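# Hang power strip on two screws via keyhole slots

## Task

Put the power strip onto the two screws through its keyhole slots, oriented so the narrow part of each slot sits at the top, so that it stays level without help; then open the grippers and move the arms away. It only counts if the strip stays hung with no robot support at the end.

## Robot and tools

Robot: two 7-joint xArm7 arms with parallel grippers, named left_arm and right_arm. Their bases are fixed in the scene frame: left_arm at (+0.050, +0.428, 0) m with quat_wxyz (+0.998, 0, 0, +0.059), right_arm at (+0.017, -0.275, 0) m with quat_wxyz (+0.999, 0, 0, +0.035). The scene frame has its origin on the tabletop midway between the arms, +z up, +x reaching out over the table, and left_arm on the +y side. The arm names do not correspond to image left or right.

Gripper: fingers extend along the gripper's +z axis and close along its y axis. The reported end_effector_position (link pinch) lies between the pads when closed, roughly 2 cm short of the fingertips; closing pushes the tips about 10 mm further along +z. Reported hand positions can be off, especially at long reach.

execute_actions: argument actions is a list holding zero or one item. An empty list (LOOK) moves nothing and just returns the state. An item with rows (ACT) is a motion: rows is a list of 1 to 15 rows, each applied for one control step of 1/30 s; steps (1 to 15, default 15) sets the duration, and the final row is reused if steps exceeds the row count. An item with only steps (WAIT, up to 300) sends nothing and returns after that many steps since the previous result; the simulation keeps running while the caller composes a reply, and that time counts toward the wait. Optional pictures (true/false) controls whether camera images come back. A refused call does nothing.

Row layout: always 16 numbers, even when one arm is idle. First the left_arm block: 7 absolute joint target angles in radians (waist, shoulder, upper arm roll, elbow, forearm roll, wrist pitch, wrist roll), then its gripper opening; then the same 8 for right_arm. These are joint-space targets, not Cartesian poses or offsets; read current values from the Joint positions line to build them. Stated ranges: waist -6.283..6.283, shoulder -2.059..2.094, upper arm roll -6.283..6.283, elbow -0.192..3.927, forearm roll -6.283..6.283, wrist pitch -1.693..3.142, wrist roll -6.283..6.283. A target beyond a range end by more than 0.010 rad, and further out than the joint's last reading, gets the call refused. True limits may differ by up to 0.010 rad; a target past the true limit is clipped, and a line "joint sent to its limit" may appear (possibly about an earlier move). Absence of that line does not prove more travel exists. Opening runs from -1 (closed) to +1 (fully open, 0.084 m pad gap).

Motion limits: joint targets change at most 3.14 rad/s, with 0.16 s to accelerate; an arm's joints are coordinated to arrive together. Each step the sent target is capped at 0.623 rad from the measured angle, and if targets would move the gripper over 70 mm from its measured spot, they are scaled back. Large moves therefore take several calls or longer steps. Between calls, arms continue toward the last sent row until they nearly stop or a step is HELD; after that only a new action drives them further. Fingers already moving keep moving.

Result lines: a state line per arm (left_arm: ... | right_arm: ...) with end_effector_position (m), end_effector_quat_wxyz and linear/angular velocities in the scene frame. Joint positions and Joint velocities: per arm, 7 joints (rad, rad/s) then pad gap (m, m/s). grip_measured is the measured opening on the command scale. "joint command not followed" means the clearance checker altered or blocked some joint targets (rest of the row still ran). HELD marks steps where some or all of the row was not sent. MOTOR HOT appears from 65 °C; at 80 °C an OVER-TEMPERATURE FAULT brakes that arm until it cools. A TORQUE FAULT (contact torque reaching a joint's load limit) stops the arm, backs the joint off slightly, pauses it 10 s and drops the rest of the call. Load limits in N m: waist 43.5, shoulder 43.5, upper arm roll 26.1, elbow 26.1, forearm roll 26.1, wrist pitch 17.4, wrist roll 17.4; carried weight adds to these.

Gripping: to hold something, keep commanding an opening well below grip_measured; a bigger gap squeezes harder, up to about 24 N per pad for objects up to about 6 cm wide. Fast closing can overshoot the force. Commanding exactly grip_measured gives a light hold that weakens with width. Holding heats motors, so avoid long idle holds.

zoom_image: camera (one of cam_head_left, cam_head_right, cam_high, cam_low, cam_left_wrist, cam_right_wrist) and region [x0, y0, x1, y1] in pixels of that camera's latest full 672x504 image, top-left origin, at most 504 by 504. Returns an enlarged view. Calibration (intrinsics K, distortion, T_world_to_cam) is provided per camera; fixed cameras may be off by a couple of degrees and millimetres, and wrist camera poses follow the arm's joint readings.

read_manual: optional section ("licences"); returns licence text only, no motion.

finished_scene: scene = the number of the current scene; ends and grades it irreversibly, then starts the next one if any. Call it only after the strip hangs on its own and the grippers are open and withdrawn. Ending a reply without any tool call ends everything.

Avoid: dropping or knocking anything off the table (instant failure), arms colliding or pressing each other, slamming or shoving hard, letting the strip fall off the screws. Loose objects may occasionally get a brief external push, so check the result before finishing.

Each tool is called after "Request:" as name(argument=value, ...), one argument or row to a line, values as JSON.

## Session

Request:
execute_actions(
  actions=[],
)

Scene clock: 0.00 s of 5050.00 s.
left_arm: end_effector_position=(+0.2917, +0.3635, +0.3156) grip_measured=+1.00 end_effector_quat_wxyz=(-0.518, +0.637, -0.543, +0.178) end_effector_velocity=(+0.000, +0.000, -0.000) end_effector_angular_velocity=(-0.000, +0.001, +0.000) | right_arm: end_effector_position=(+0.5025, -0.0628, +0.3411) grip_measured=+1.00 end_effector_quat_wxyz=(+0.080, -0.366, +0.927, +0.006) end_effector_velocity=(-0.001, +0.000, -0.000) end_effector_angular_velocity=(-0.001, +0.001, +0.002)
Joint positions: left_arm=[-0.802 -1.283 -0.48   0.171  0.717  1.267  0.357  0.084] | right_arm=[0.287 0.04  0.053 1.443 0.005 1.242 2.796 0.084]
Joint velocities: left_arm=[-0.     0.001  0.001 -0.    -0.     0.     0.     0.   ] | right_arm=[-0.    -0.001  0.002 -0.001 -0.001  0.001 -0.     0.   ]
Motor temperatures (°C, as the motors report them): left_arm=[28 30 27 29 28 32 29] | right_arm=[30 27 31 28 28 28 30]

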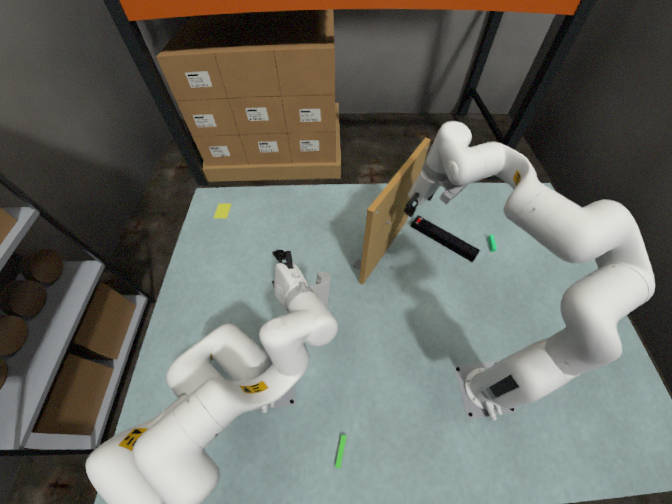

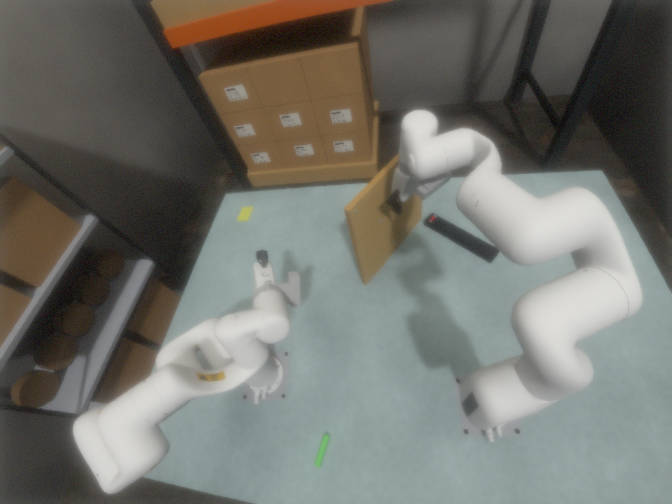

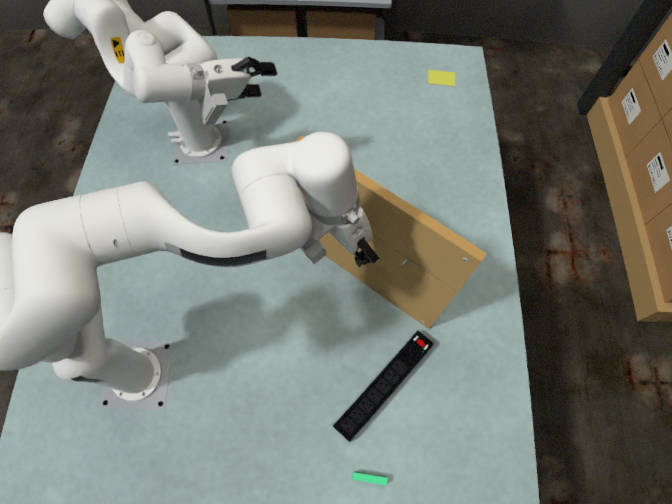

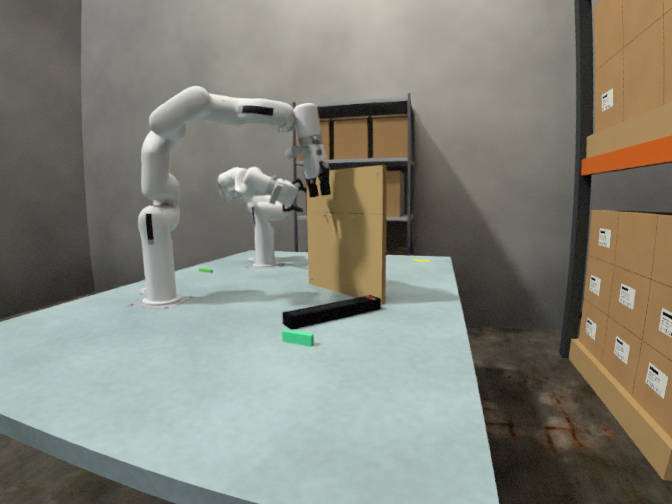

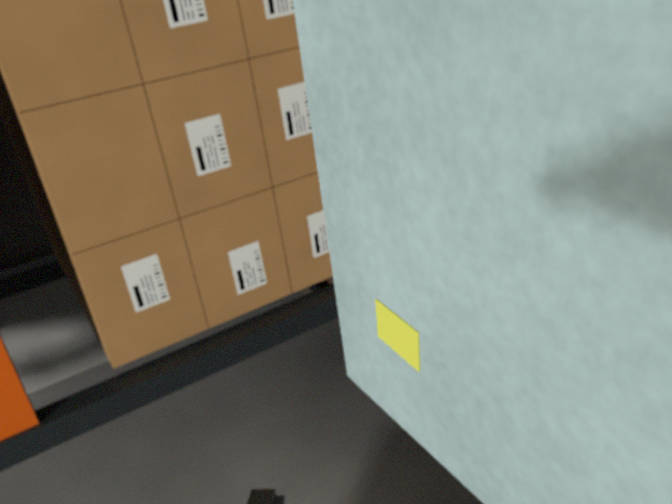

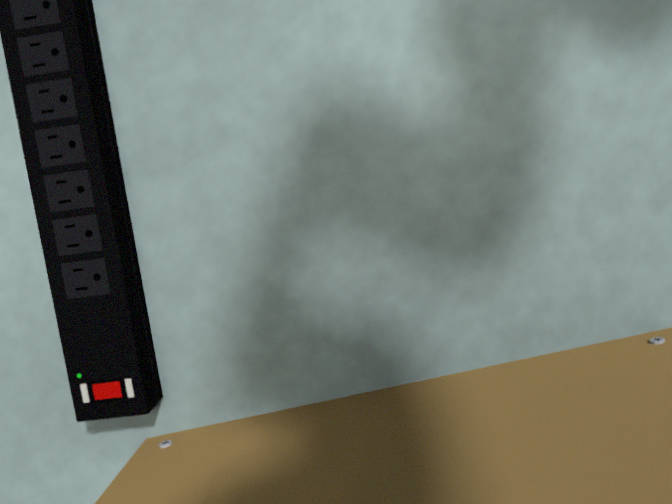

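Request:
zoom_image(
  camera="cam_high",
  region=[280, 120, 520, 460],
)

Request:
zoom_image(
  camera="cam_low",
  region=[270, 150, 410, 340],
)

Request:
zoom_image(
  camera="cam_head_left",
  region=[340, 120, 520, 300],
)

Region (280, 120, 520, 460) of cam_high's 672x504 image, scaled by 1.482, with more detail than that image has; it fills the left 356 columns of this view, and the rest is white.

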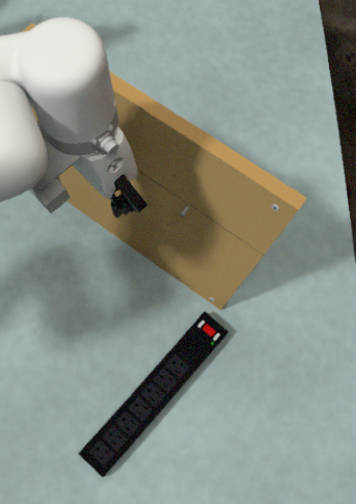

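Region (270, 150, 410, 340) of cam_low's 672x504 image, scaled by 2.653, with more detail than that image has; it fills the left 371 columns of this view, and the rest is white.

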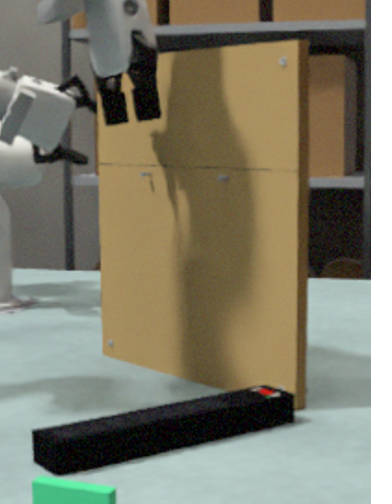

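Region (340, 120, 520, 300) of cam_head_left's 672x504 image, scaled by 2.800, with more detail than that image has.

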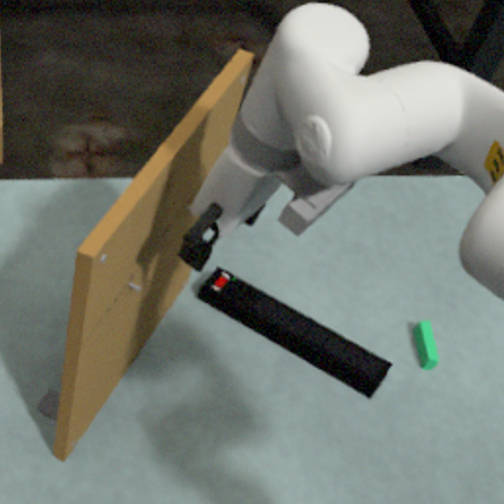

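Request:
execute_actions(
  actions=[
    {"rows":[[-0.802,-1.283,-0.48,0.171,0.717,1.267,0.357,1,0.1,0.15,0,1.45,0,1.1,2.5,1],[-0.802,-1.283,-0.48,0.171,0.717,1.267,0.357,1,-0.108,0.3,0,1.45,0,1.1,2.232,1],[-0.802,-1.283,-0.48,0.171,0.717,1.267,0.357,1,-0.108,0.3,0,1.45,0,1.1,2.232,1],[-0.802,-1.283,-0.48,0.171,0.717,1.267,0.357,1,-0.108,0.3,0,1.45,0,1.1,2.232,1],[-0.802,-1.283,-0.48,0.171,0.717,1.267,0.357,1,-0.108,0.3,0,1.45,0,1.1,2.232,1],[-0.802,-1.283,-0.48,0.171,0.717,1.267,0.357,1,-0.108,0.3,0,1.45,0,1.1,2.232,1],[-0.802,-1.283,-0.48,0.171,0.717,1.267,0.357,1,-0.108,0.465,0,1.453,0,0.988,2.232,1]],"steps":15},
  ],
  pictures=false,
)

Request:
execute_actions(
  actions=[
    {"steps":20},
  ],
)

Scene clock: 61.00 s of 5050.00 s.
left_arm: end_effector_position=(+0.2918, +0.3637, +0.3154) grip_measured=+1.00 end_effector_quat_wxyz=(-0.518, +0.637, -0.542, +0.178) end_effector_velocity=(+0.000, +0.001, -0.000) end_effector_angular_velocity=(+0.000, +0.002, +0.002) | right_arm: end_effector_position=(+0.5768, -0.1854, +0.2393) grip_measured=+1.00 end_effector_quat_wxyz=(+0.040, -0.397, +0.917, -0.006) end_effector_velocity=(+0.120, -0.292, -0.291) end_effector_angular_velocity=(-0.097, +0.205, +0.139)
Joint positions: left_arm=[-0.802 -1.283 -0.48   0.171  0.717  1.267  0.357  0.084] | right_arm=[0.067 0.253 0.022 1.448 0.002 1.114 2.481 0.084]
Joint velocities: left_arm=[ 0.     0.     0.002 -0.001  0.     0.001  0.    -0.   ] | right_arm=[-0.479  0.583 -0.061  0.015 -0.006 -0.345 -0.68   0.   ]
Motor temperatures (°C, as the motors report them): left_arm=[28 30 27 30 28 32 29] | right_arm=[30 27 31 31 28 28 30]
Steps of this call (steps 1 to 90: nothing new was sent; then 57.50 s passed at rest; steps 91 to 105: all 15 steps of this action). Readings (joint positions):
91: left_arm=[-0.802 -1.283 -0.480 0.171 0.717 1.267 0.357] | right_arm=[0.287 0.040 0.053 1.443 0.005 1.242 2.796]
92: left_arm=[-0.802 -1.283 -0.480 0.171 0.717 1.267 0.357] | right_arm=[0.285 0.041 0.053 1.443 0.005 1.240 2.792]
94: left_arm=[-0.802 -1.283 -0.480 0.171 0.717 1.267 0.357] | right_arm=[0.262 0.054 0.053 1.446 0.005 1.225 2.752]
98: left_arm=[-0.802 -1.283 -0.480 0.171 0.717 1.267 0.357] | right_arm=[0.178 0.114 0.035 1.445 0.004 1.196 2.640]
105: the state above

Scene clock: 61.67 s of 5050.00 s.
left_arm: end_effector_position=(+0.2918, +0.3637, +0.3154) grip_measured=+1.00 end_effector_quat_wxyz=(-0.518, +0.637, -0.542, +0.178) end_effector_velocity=(+0.000, +0.000, +0.000) end_effector_angular_velocity=(-0.001, -0.000, -0.000) | right_arm: end_effector_position=(+0.5997, -0.2954, +0.1317) grip_measured=+1.00 end_effector_quat_wxyz=(+0.001, -0.423, +0.906, -0.000) end_effector_velocity=(-0.006, -0.018, -0.014) end_effector_angular_velocity=(-0.007, +0.023, -0.019)
Joint positions: left_arm=[-0.802 -1.283 -0.48   0.171  0.717  1.267  0.357  0.084] | right_arm=[-0.106  0.463  0.001  1.454  0.     0.988  2.233  0.084]
Joint velocities: left_arm=[ 0.    -0.001  0.001 -0.     0.    -0.001  0.    -0.   ] | right_arm=[-0.015  0.017 -0.016 -0.01  -0.001 -0.003 -0.01   0.   ]
Motor temperatures (°C, as the motors report them): left_arm=[28 30 27 30 28 32 29] | right_arm=[30 27 31 31 28 28 30]
Steps of this call (steps 1 to 20: the robot went on to your last target). Readings (joint positions):
1: left_arm=[-0.802 -1.283 -0.480 0.171 0.717 1.267 0.357] | right_arm=[0.051 0.273 0.020 1.448 0.002 1.102 2.458]
2: left_arm=[-0.802 -1.283 -0.480 0.171 0.717 1.267 0.357] | right_arm=[0.035 0.292 0.018 1.449 0.002 1.091 2.435]
4: left_arm=[-0.802 -1.283 -0.480 0.171 0.717 1.267 0.357] | right_arm=[0.003 0.331 0.014 1.450 0.001 1.068 2.390]
8: left_arm=[-0.802 -1.283 -0.480 0.171 0.717 1.267 0.357] | right_arm=[-0.060 0.407 0.006 1.452 0.001 1.022 2.300]
20: the state above
camera_calibration (this result's frames):
cam_left_wrist: T_world_to_cam=[[-0.509466, 0.119516, -0.852151, 0.403635], [-0.348832, 0.876599, 0.331497, -0.255629], [0.786614, 0.466144, -0.404906, -0.141018], [0, 0, 0, 1]] pos_world=[0.227393, 0.241578, 0.371599]
cam_right_wrist: T_world_to_cam=[[-0.758676, 0.651435, 0.0065811, 0.676443], [0.651279, 0.758661, -0.016442, -0.0933164], [-0.0157037, -0.00818806, -0.999843, 0.272383], [0, 0, 0, 1]] pos_world=[0.578253, -0.367633, 0.266354]

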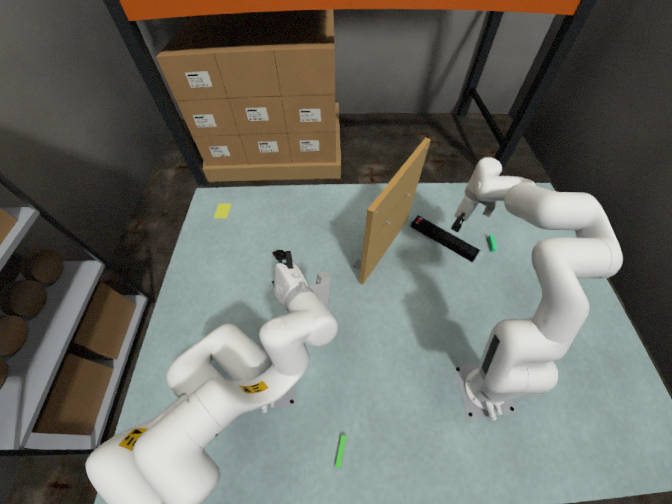

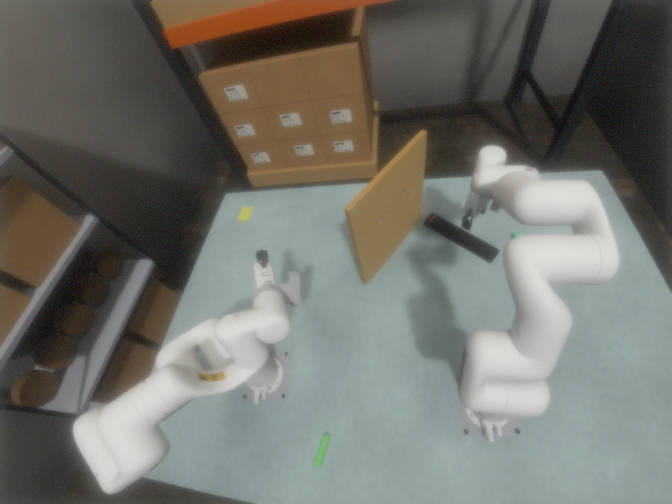

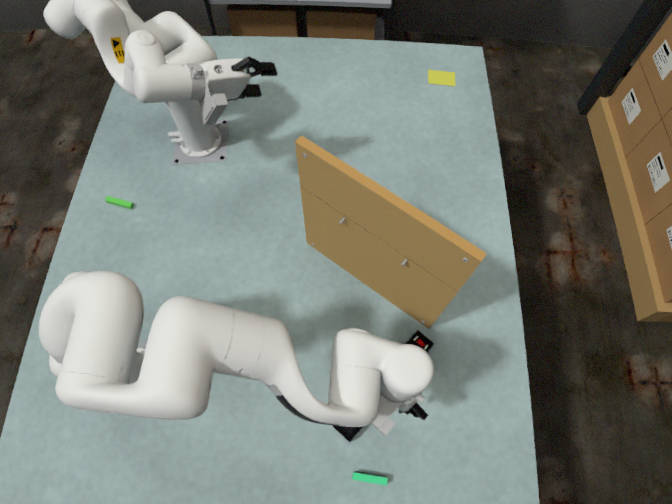

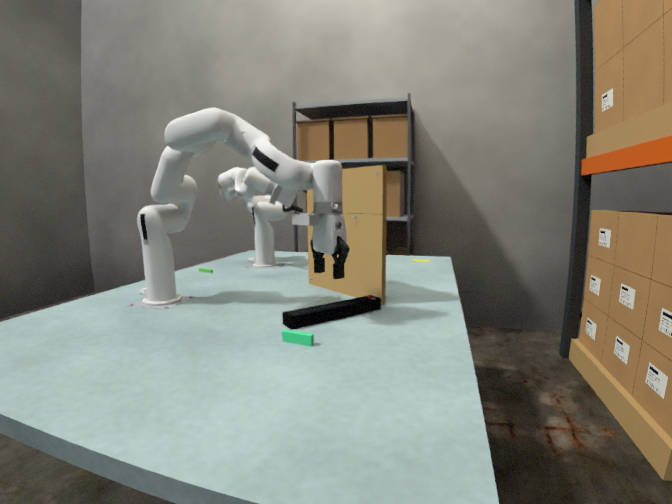

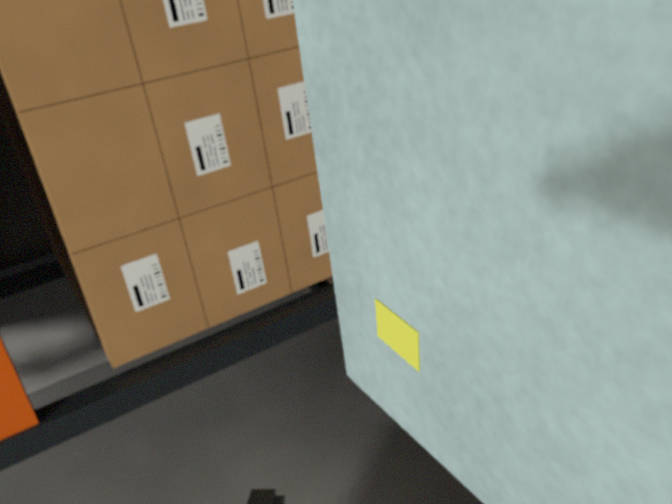

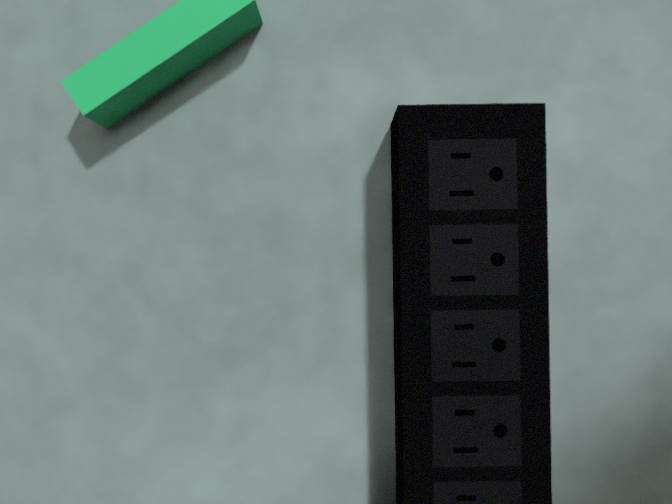

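Request:
execute_actions(
  actions=[
    {"rows":[[-0.802,-1.283,-0.48,0.171,0.717,1.267,0.357,1,-0.064,0.468,0,1.456,0,0.988,2.274,1],[-0.802,-1.283,-0.48,0.171,0.717,1.267,0.357,1,-0.064,0.468,0,1.456,0,0.988,2.274,1],[-0.802,-1.283,-0.48,0.171,0.717,1.267,0.357,1,-0.064,0.468,0,1.456,0,0.988,2.274,1],[-0.802,-1.283,-0.48,0.171,0.717,1.267,0.357,1,-0.064,0.468,0,1.456,0,0.988,2.274,1],[-0.802,-1.283,-0.48,0.171,0.717,1.267,0.357,1,-0.064,0.468,0,1.456,0,0.988,2.274,1],[-0.802,-1.283,-0.48,0.171,0.717,1.267,0.357,1,-0.064,0.468,0,1.456,0,0.988,2.274,1],[-0.802,-1.283,-0.48,0.171,0.717,1.267,0.357,1,-0.064,0.545,0,1.425,0,0.88,2.274,1],[-0.802,-1.283,-0.48,0.171,0.717,1.267,0.357,1,-0.064,0.545,0,1.425,0,0.88,2.274,1],[-0.802,-1.283,-0.48,0.171,0.717,1.267,0.357,1,-0.064,0.625,0,1.393,0,0.768,2.274,1]],"steps":15},
  ],
  pictures=false,
)

Request:
execute_actions(
  actions=[
    {"steps":15},
  ],
)

Scene clock: 75.03 s of 5050.00 s.
left_arm: end_effector_position=(+0.2918, +0.3637, +0.3154) grip_measured=+1.00 end_effector_quat_wxyz=(-0.518, +0.637, -0.542, +0.178) end_effector_velocity=(-0.000, -0.000, -0.000) end_effector_angular_velocity=(+0.001, +0.000, -0.001) | right_arm: end_effector_position=(+0.5973, -0.2725, +0.0426) grip_measured=+1.00 end_effector_quat_wxyz=(-0.007, -0.422, +0.906, +0.003) end_effector_velocity=(-0.063, +0.012, -0.285) end_effector_angular_velocity=(+0.003, +0.153, +0.014)
Joint positions: left_arm=[-0.802 -1.283 -0.48   0.171  0.717  1.267  0.357  0.084] | right_arm=[-0.065  0.601 -0.001  1.399 -0.     0.812  2.273  0.084]
Joint velocities: left_arm=[-0.001  0.    -0.     0.     0.     0.001 -0.    -0.   ] | right_arm=[ 0.011  0.423  0.009 -0.198 -0.001 -0.469  0.006 -0.   ]
Motor temperatures (°C, as the motors report them): left_arm=[28 30 27 30 28 32 29] | right_arm=[30 27 31 31 28 28 30]
Steps of this call (steps 1 to 15: the robot went on to your last target; steps 16 to 90: nothing new was sent; then 9.87 s passed at rest; steps 91 to 105: all 15 steps of this action). Readings (joint positions):
91: left_arm=[-0.802 -1.283 -0.480 0.171 0.717 1.267 0.357] | right_arm=[-0.108 0.465 -0.000 1.453 -0.000 0.988 2.232]
92: left_arm=[-0.802 -1.283 -0.480 0.171 0.717 1.267 0.357] | right_arm=[-0.105 0.465 -0.001 1.453 -0.000 0.988 2.236]
94: left_arm=[-0.802 -1.283 -0.480 0.171 0.717 1.267 0.357] | right_arm=[-0.087 0.467 -0.004 1.455 -0.000 0.988 2.255]
98: left_arm=[-0.802 -1.283 -0.480 0.171 0.717 1.267 0.357] | right_arm=[-0.065 0.470 0.004 1.455 0.000 0.983 2.270]
105: the state above

Scene clock: 75.53 s of 5050.00 s.
left_arm: end_effector_position=(+0.2918, +0.3637, +0.3154) grip_measured=+1.00 end_effector_quat_wxyz=(-0.518, +0.637, -0.542, +0.178) end_effector_velocity=(+0.000, -0.000, -0.000) end_effector_angular_velocity=(+0.000, +0.001, -0.001) | right_arm: end_effector_position=(+0.6004, -0.2716, +0.0303) grip_measured=+1.00 end_effector_quat_wxyz=(+0.000, -0.423, +0.906, -0.000) end_effector_velocity=(-0.000, +0.000, -0.002) end_effector_angular_velocity=(+0.001, +0.001, -0.001)
Joint positions: left_arm=[-0.802 -1.283 -0.48   0.171  0.717  1.267  0.357  0.084] | right_arm=[-0.064  0.624 -0.     1.393 -0.     0.768  2.274  0.084]
Joint velocities: left_arm=[-0.     0.     0.    -0.001  0.    -0.001  0.    -0.   ] | right_arm=[-0.001  0.003  0.    -0.001  0.001 -0.003  0.     0.   ]
Motor temperatures (°C, as the motors report them): left_arm=[28 30 27 30 28 32 29] | right_arm=[30 27 31 31 28 28 30]
Steps of this call (steps 1 to 15: the robot went on to your last target). Readings (joint positions):
1: left_arm=[-0.802 -1.283 -0.480 0.171 0.717 1.267 0.357] | right_arm=[-0.065 0.612 -0.000 1.394 -0.000 0.799 2.274]
2: left_arm=[-0.802 -1.283 -0.480 0.171 0.717 1.267 0.357] | right_arm=[-0.064 0.618 -0.000 1.392 -0.000 0.790 2.274]
4: left_arm=[-0.802 -1.283 -0.480 0.171 0.717 1.267 0.357] | right_arm=[-0.064 0.621 0.000 1.394 -0.000 0.778 2.274]
8: left_arm=[-0.802 -1.283 -0.480 0.171 0.717 1.267 0.357] | right_arm=[-0.064 0.621 -0.000 1.396 -0.000 0.770 2.274]
15: the state above
camera_calibration (this result's frames):
cam_left_wrist: T_world_to_cam=[[-0.509466, 0.119516, -0.85215, 0.403635], [-0.348832, 0.876599, 0.331497, -0.255629], [0.786614, 0.466144, -0.404906, -0.141018], [0, 0, 0, 1]] pos_world=[0.227393, 0.241578, 0.371599]
cam_right_wrist: T_world_to_cam=[[-0.758621, 0.651486, 0.00781369, 0.662153], [0.651289, 0.75861, -0.018267, -0.113516], [-0.0178283, -0.00876879, -0.999803, 0.172348], [0, 0, 0, 1]] pos_world=[0.579327, -0.343758, 0.165067]

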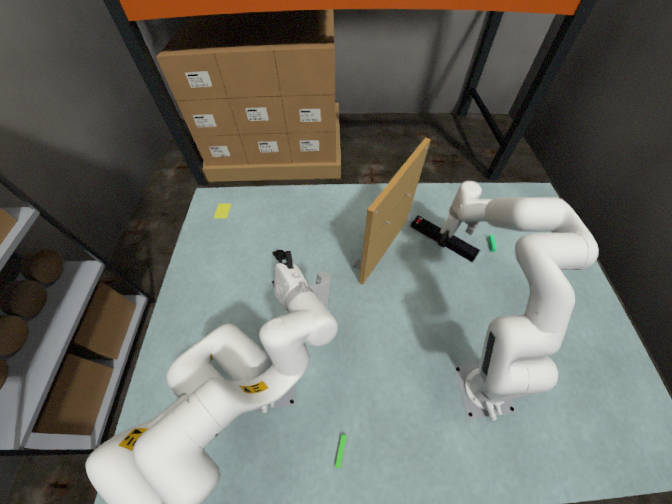

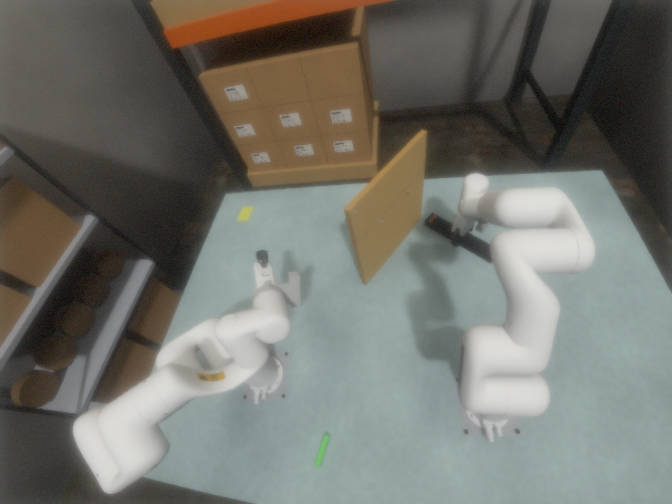

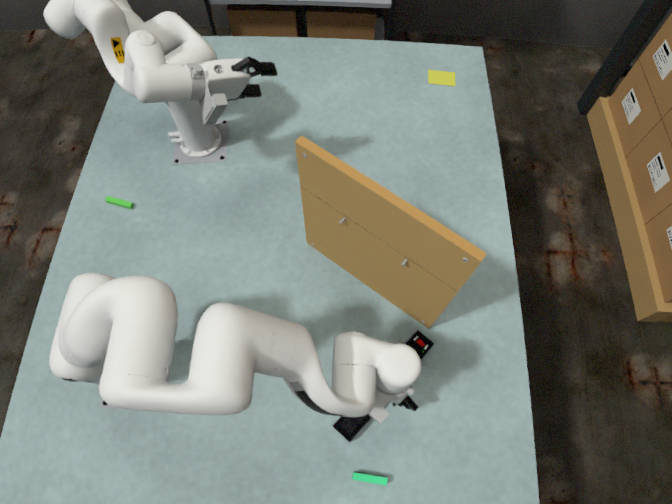

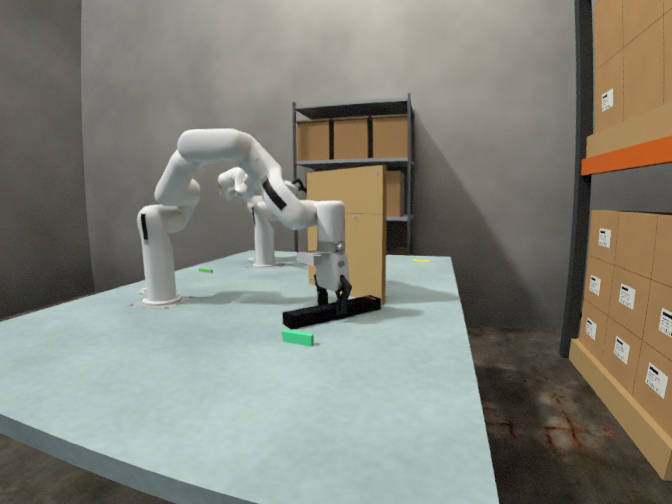

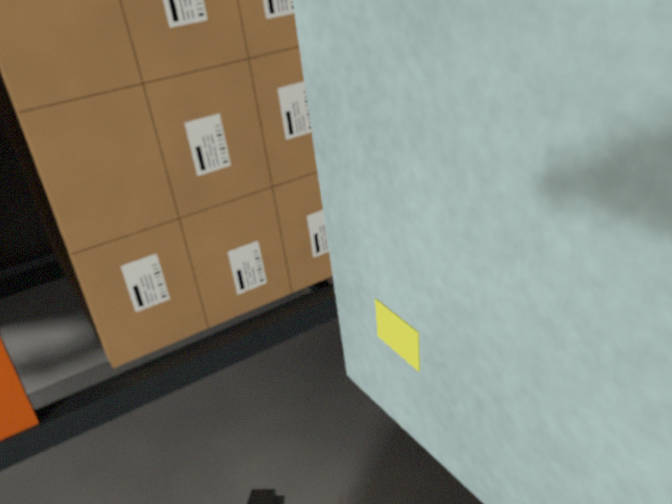

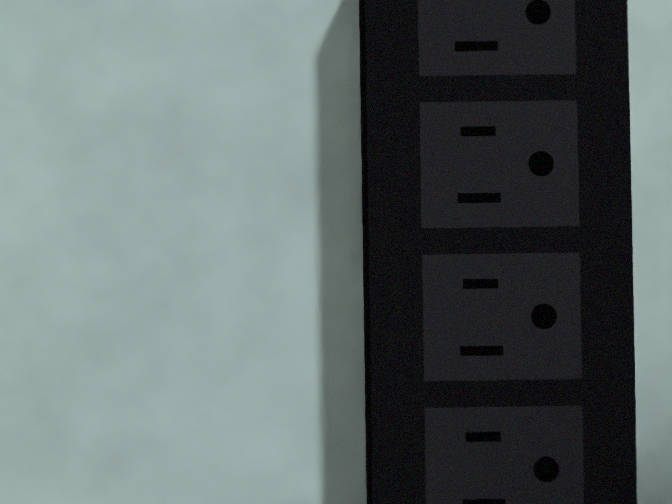

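Request:
execute_actions(
  actions=[
    {"rows":[[-0.802,-1.283,-0.48,0.171,0.717,1.267,0.357,1,-0.064,0.624,0,1.393,0,0.768,2.274,0.4],[-0.802,-1.283,-0.48,0.171,0.717,1.267,0.357,1,-0.064,0.624,0,1.393,0,0.768,2.274,0.2],[-0.802,-1.283,-0.48,0.171,0.717,1.267,0.357,1,-0.064,0.624,0,1.393,0,0.768,2.274,0],[-0.802,-1.283,-0.48,0.171,0.717,1.267,0.357,1,-0.064,0.624,0,1.393,0,0.768,2.274,-0.3]],"steps":15},
  ],
  pictures=false,
)

Request:
execute_actions(
  actions=[
    {"rows":[[-0.802,-1.283,-0.48,0.171,0.717,1.267,0.357,1,-0.064,0.3,0,1.45,0,1.15,2.274,-0.3]],"steps":15},
  ],
  pictures=false,
)

Request:
execute_actions(
  actions=[
    {"rows":[[-0.802,-1.283,-0.48,0.171,0.717,1.267,0.357,1,-0.6,0.1,0,1.25,0,-0.3,1.571,-0.3]],"steps":15},
  ],
  pictures=false,
)

Request:
execute_actions(
  actions=[
    {"steps":45},
  ],
)

Scene clock: 90.17 s of 5050.00 s.
left_arm: end_effector_position=(+0.2918, +0.3637, +0.3154) grip_measured=+1.00 end_effector_quat_wxyz=(-0.518, +0.637, -0.542, +0.178) end_effector_velocity=(+0.000, +0.000, -0.000) end_effector_angular_velocity=(+0.002, +0.000, +0.000) | right_arm: end_effector_position=(+0.6006, -0.2717, +0.0306) grip_measured=+0.14 end_effector_quat_wxyz=(+0.001, -0.423, +0.906, -0.000) end_effector_velocity=(-0.000, +0.001, -0.000) end_effector_angular_velocity=(-0.001, +0.000, +0.003)
Joint positions: left_arm=[-0.802 -1.283 -0.48   0.171  0.717  1.267  0.357  0.084] | right_arm=[-0.064  0.624 -0.     1.393 -0.     0.768  2.274  0.05 ]
Joint velocities: left_arm=[ 0.     0.    -0.    -0.001  0.001  0.     0.     0.   ] | right_arm=[ 0.002 -0.    -0.    -0.001 -0.001 -0.    -0.    -0.   ]
Motor temperatures (°C, as the motors report them): left_arm=[28 30 27 31 28 32 29] | right_arm=[30 27 31 31 28 28 30]
Steps of this call (steps 1 to 15: the robot went on to your last target; steps 16 to 90: nothing new was sent; then 11.13 s passed at rest; steps 91 to 105: all 15 steps of this action). Readings (joint positions):
91: left_arm=[-0.802 -1.283 -0.480 0.171 0.717 1.267 0.357] | right_arm=[-0.064 0.625 0.000 1.393 -0.000 0.768 2.274]
92: left_arm=[-0.802 -1.283 -0.480 0.171 0.717 1.267 0.357] | right_arm=[-0.064 0.625 0.000 1.393 -0.000 0.768 2.274]
94: left_arm=[-0.802 -1.283 -0.480 0.171 0.717 1.267 0.357] | right_arm=[-0.064 0.624 0.000 1.393 0.000 0.768 2.274]
98: left_arm=[-0.802 -1.283 -0.480 0.171 0.717 1.267 0.357] | right_arm=[-0.064 0.624 -0.000 1.393 -0.000 0.768 2.274]
105: the state above

Scene clock: 90.67 s of 5050.00 s.
left_arm: end_effector_position=(+0.2918, +0.3637, +0.3154) grip_measured=+1.00 end_effector_quat_wxyz=(-0.518, +0.637, -0.542, +0.178) end_effector_velocity=(+0.000, +0.000, -0.000) end_effector_angular_velocity=(+0.001, +0.000, -0.000) | right_arm: end_effector_position=(+0.5803, -0.2716, +0.1966) grip_measured=+0.14 end_effector_quat_wxyz=(+0.003, -0.423, +0.906, -0.001) end_effector_velocity=(-0.029, -0.002, +0.271) end_effector_angular_velocity=(+0.002, -0.157, -0.004)
Joint positions: left_arm=[-0.802 -1.283 -0.48   0.171  0.717  1.267  0.357  0.084] | right_arm=[-0.064  0.328  0.     1.447  0.     1.112  2.274  0.05 ]
Joint velocities: left_arm=[ 0.    -0.001 -0.001 -0.001 -0.    -0.001  0.001  0.   ] | right_arm=[-0.002 -0.438 -0.002  0.135  0.002  0.416  0.    -0.   ]
Motor temperatures (°C, as the motors report them): left_arm=[28 30 27 31 28 32 29] | right_arm=[30 27 31 31 28 28 30]
Steps of this call (steps 1 to 15: all 15 steps of this action). Readings (joint positions):
1: left_arm=[-0.802 -1.283 -0.480 0.171 0.717 1.267 0.357] | right_arm=[-0.064 0.624 -0.000 1.393 -0.000 0.768 2.274]
2: left_arm=[-0.802 -1.283 -0.480 0.171 0.717 1.267 0.357] | right_arm=[-0.064 0.622 -0.000 1.393 0.000 0.772 2.274]
4: left_arm=[-0.802 -1.283 -0.480 0.171 0.717 1.267 0.357] | right_arm=[-0.064 0.596 0.000 1.391 0.000 0.815 2.274]
8: left_arm=[-0.802 -1.283 -0.480 0.171 0.717 1.267 0.357] | right_arm=[-0.064 0.491 0.000 1.416 0.000 0.927 2.274]
15: the state above

Scene clock: 91.17 s of 5050.00 s.
left_arm: end_effector_position=(+0.2918, +0.3637, +0.3154) grip_measured=+1.00 end_effector_quat_wxyz=(-0.518, +0.637, -0.542, +0.178) end_effector_velocity=(-0.000, +0.000, +0.000) end_effector_angular_velocity=(+0.000, +0.000, +0.002) | right_arm: end_effector_position=(+0.6164, -0.4319, +0.2629) grip_measured=+0.14 end_effector_quat_wxyz=(+0.140, -0.447, +0.875, -0.126) end_effector_velocity=(+0.075, -0.371, +0.212) end_effector_angular_velocity=(-0.534, -0.990, +0.117)
Joint positions: left_arm=[-0.802 -1.283 -0.48   0.171  0.717  1.267  0.357  0.084] | right_arm=[-0.324  0.213 -0.002  1.349 -0.     0.757  1.941  0.05 ]
Joint velocities: left_arm=[0.001 0.    0.    0.    0.    0.001 0.    0.   ] | right_arm=[-0.542 -0.218 -0.006 -0.192 -0.001 -1.069 -0.714  0.   ]
Motor temperatures (°C, as the motors report them): left_arm=[28 30 27 31 28 32 29] | right_arm=[30 27 31 31 28 28 30]
Steps of this call (steps 1 to 15: all 15 steps of this action). Readings (joint positions):
1: left_arm=[-0.802 -1.283 -0.480 0.171 0.717 1.267 0.357] | right_arm=[-0.064 0.316 -0.000 1.450 0.000 1.123 2.274]
2: left_arm=[-0.802 -1.283 -0.480 0.171 0.717 1.267 0.357] | right_arm=[-0.066 0.309 0.001 1.450 0.000 1.127 2.270]
4: left_arm=[-0.802 -1.283 -0.480 0.171 0.717 1.267 0.357] | right_arm=[-0.090 0.300 0.007 1.435 0.001 1.097 2.237]
8: left_arm=[-0.802 -1.283 -0.480 0.171 0.717 1.267 0.357] | right_arm=[-0.185 0.268 -0.001 1.399 -0.000 0.984 2.125]
15: the state above

Scene clock: 92.67 s of 5050.00 s.
left_arm: end_effector_position=(+0.2918, +0.3637, +0.3154) grip_measured=+1.00 end_effector_quat_wxyz=(-0.518, +0.637, -0.542, +0.178) end_effector_velocity=(+0.000, -0.000, -0.000) end_effector_angular_velocity=(+0.001, -0.000, -0.001) | right_arm: end_effector_position=(+0.6070, -0.6211, +0.5292) grip_measured=+0.14 end_effector_quat_wxyz=(+0.330, -0.372, +0.650, -0.575) end_effector_velocity=(-0.000, +0.000, +0.001) end_effector_angular_velocity=(-0.002, -0.001, -0.000)
Joint positions: left_arm=[-0.802 -1.283 -0.48   0.171  0.717  1.267  0.357  0.084] | right_arm=[-0.6    0.1    0.     1.25  -0.    -0.3    1.571  0.05 ]
Joint velocities: left_arm=[-0.     0.    -0.    -0.     0.    -0.001 -0.    -0.   ] | right_arm=[ 0.    -0.001 -0.001  0.    -0.001 -0.    -0.     0.   ]
Motor temperatures (°C, as the motors report them): left_arm=[28 30 27 31 28 32 29] | right_arm=[30 27 31 31 28 28 30]
Steps of this call (steps 1 to 45: the robot went on to your last target). Readings (joint positions):
1: left_arm=[-0.802 -1.283 -0.480 0.171 0.717 1.267 0.357] | right_arm=[-0.342 0.206 -0.002 1.343 -0.000 0.721 1.917]
2: left_arm=[-0.802 -1.283 -0.480 0.171 0.717 1.267 0.357] | right_arm=[-0.359 0.199 -0.002 1.337 -0.000 0.683 1.894]
4: left_arm=[-0.802 -1.283 -0.480 0.171 0.717 1.267 0.357] | right_arm=[-0.391 0.186 -0.001 1.325 -0.000 0.605 1.851]
8: left_arm=[-0.802 -1.283 -0.480 0.171 0.717 1.267 0.357] | right_arm=[-0.447 0.163 -0.001 1.304 -0.000 0.437 1.776]
45: the state above
All arms were judged still, so your last target was given up. Only a new action makes them travel on or press farther. Fingers that are still opening or closing keep moving.
camera_calibration (this result's frames):
cam_left_wrist: T_world_to_cam=[[-0.509466, 0.119516, -0.85215, 0.403635], [-0.348832, 0.876599, 0.331497, -0.255629], [0.786614, 0.466144, -0.404907, -0.141018], [0, 0, 0, 1]] pos_world=[0.227393, 0.241578, 0.371599]
cam_right_wrist: T_world_to_cam=[[-0.105303, 0.0754097, -0.991577, 0.665414], [0.523234, 0.852139, 0.00923918, 0.277729], [0.845658, -0.517854, -0.12919, -0.632881], [0, 0, 0, 1]] pos_world=[0.459954, -0.614582, 0.575481]

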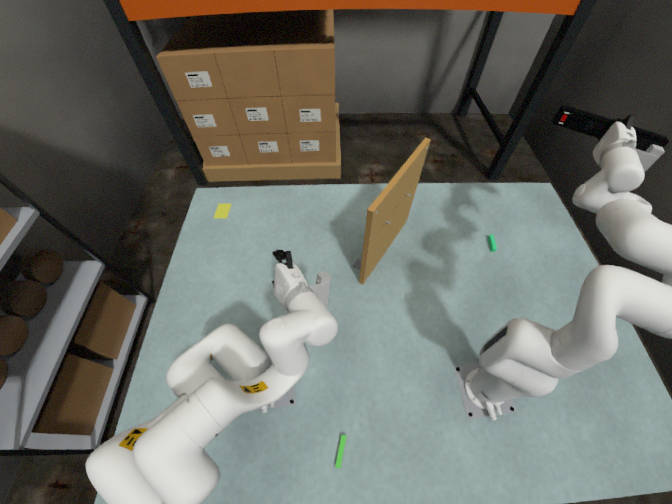

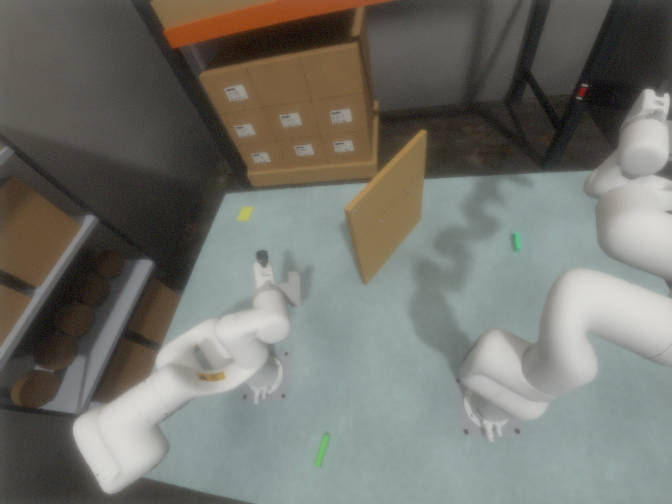

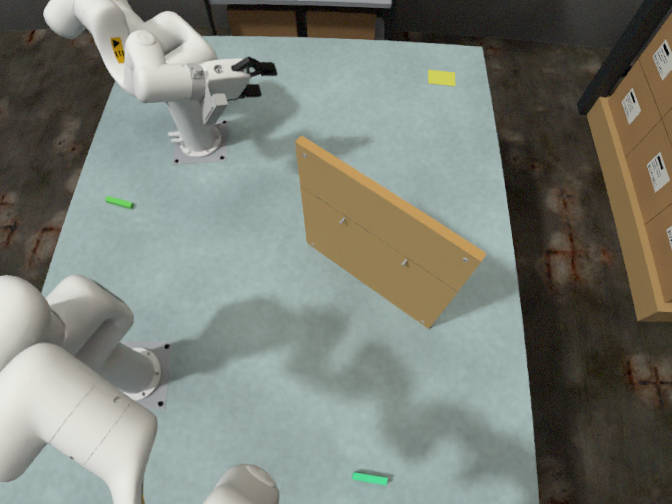

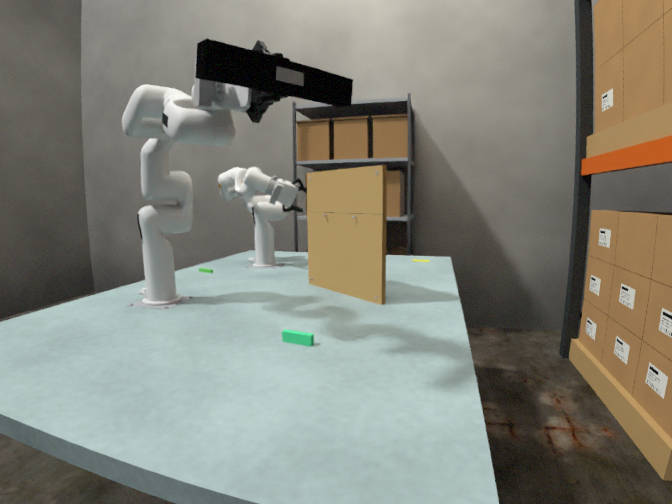

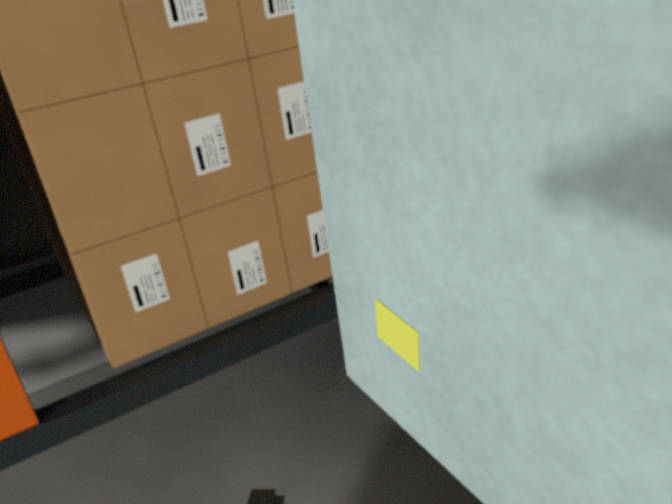

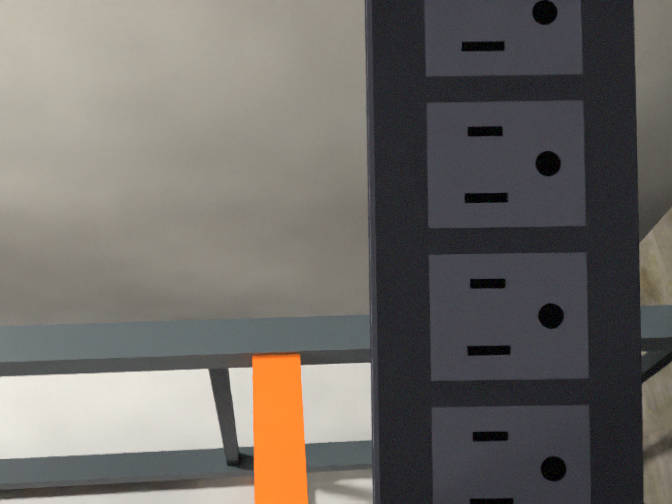

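Request:
zoom_image(
  camera="cam_low",
  region=[180, 30, 370, 130],
)

Region (180, 30, 370, 130) of cam_low's 672x504 image, scaled by 2.653, with more detail than that image has; it fills the top 265 rows of this view, and the rest is white.

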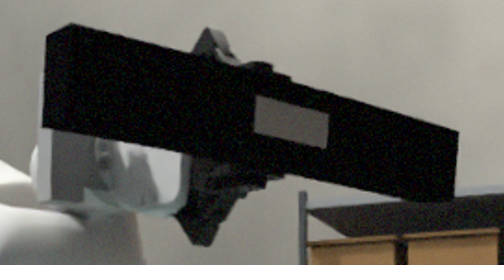

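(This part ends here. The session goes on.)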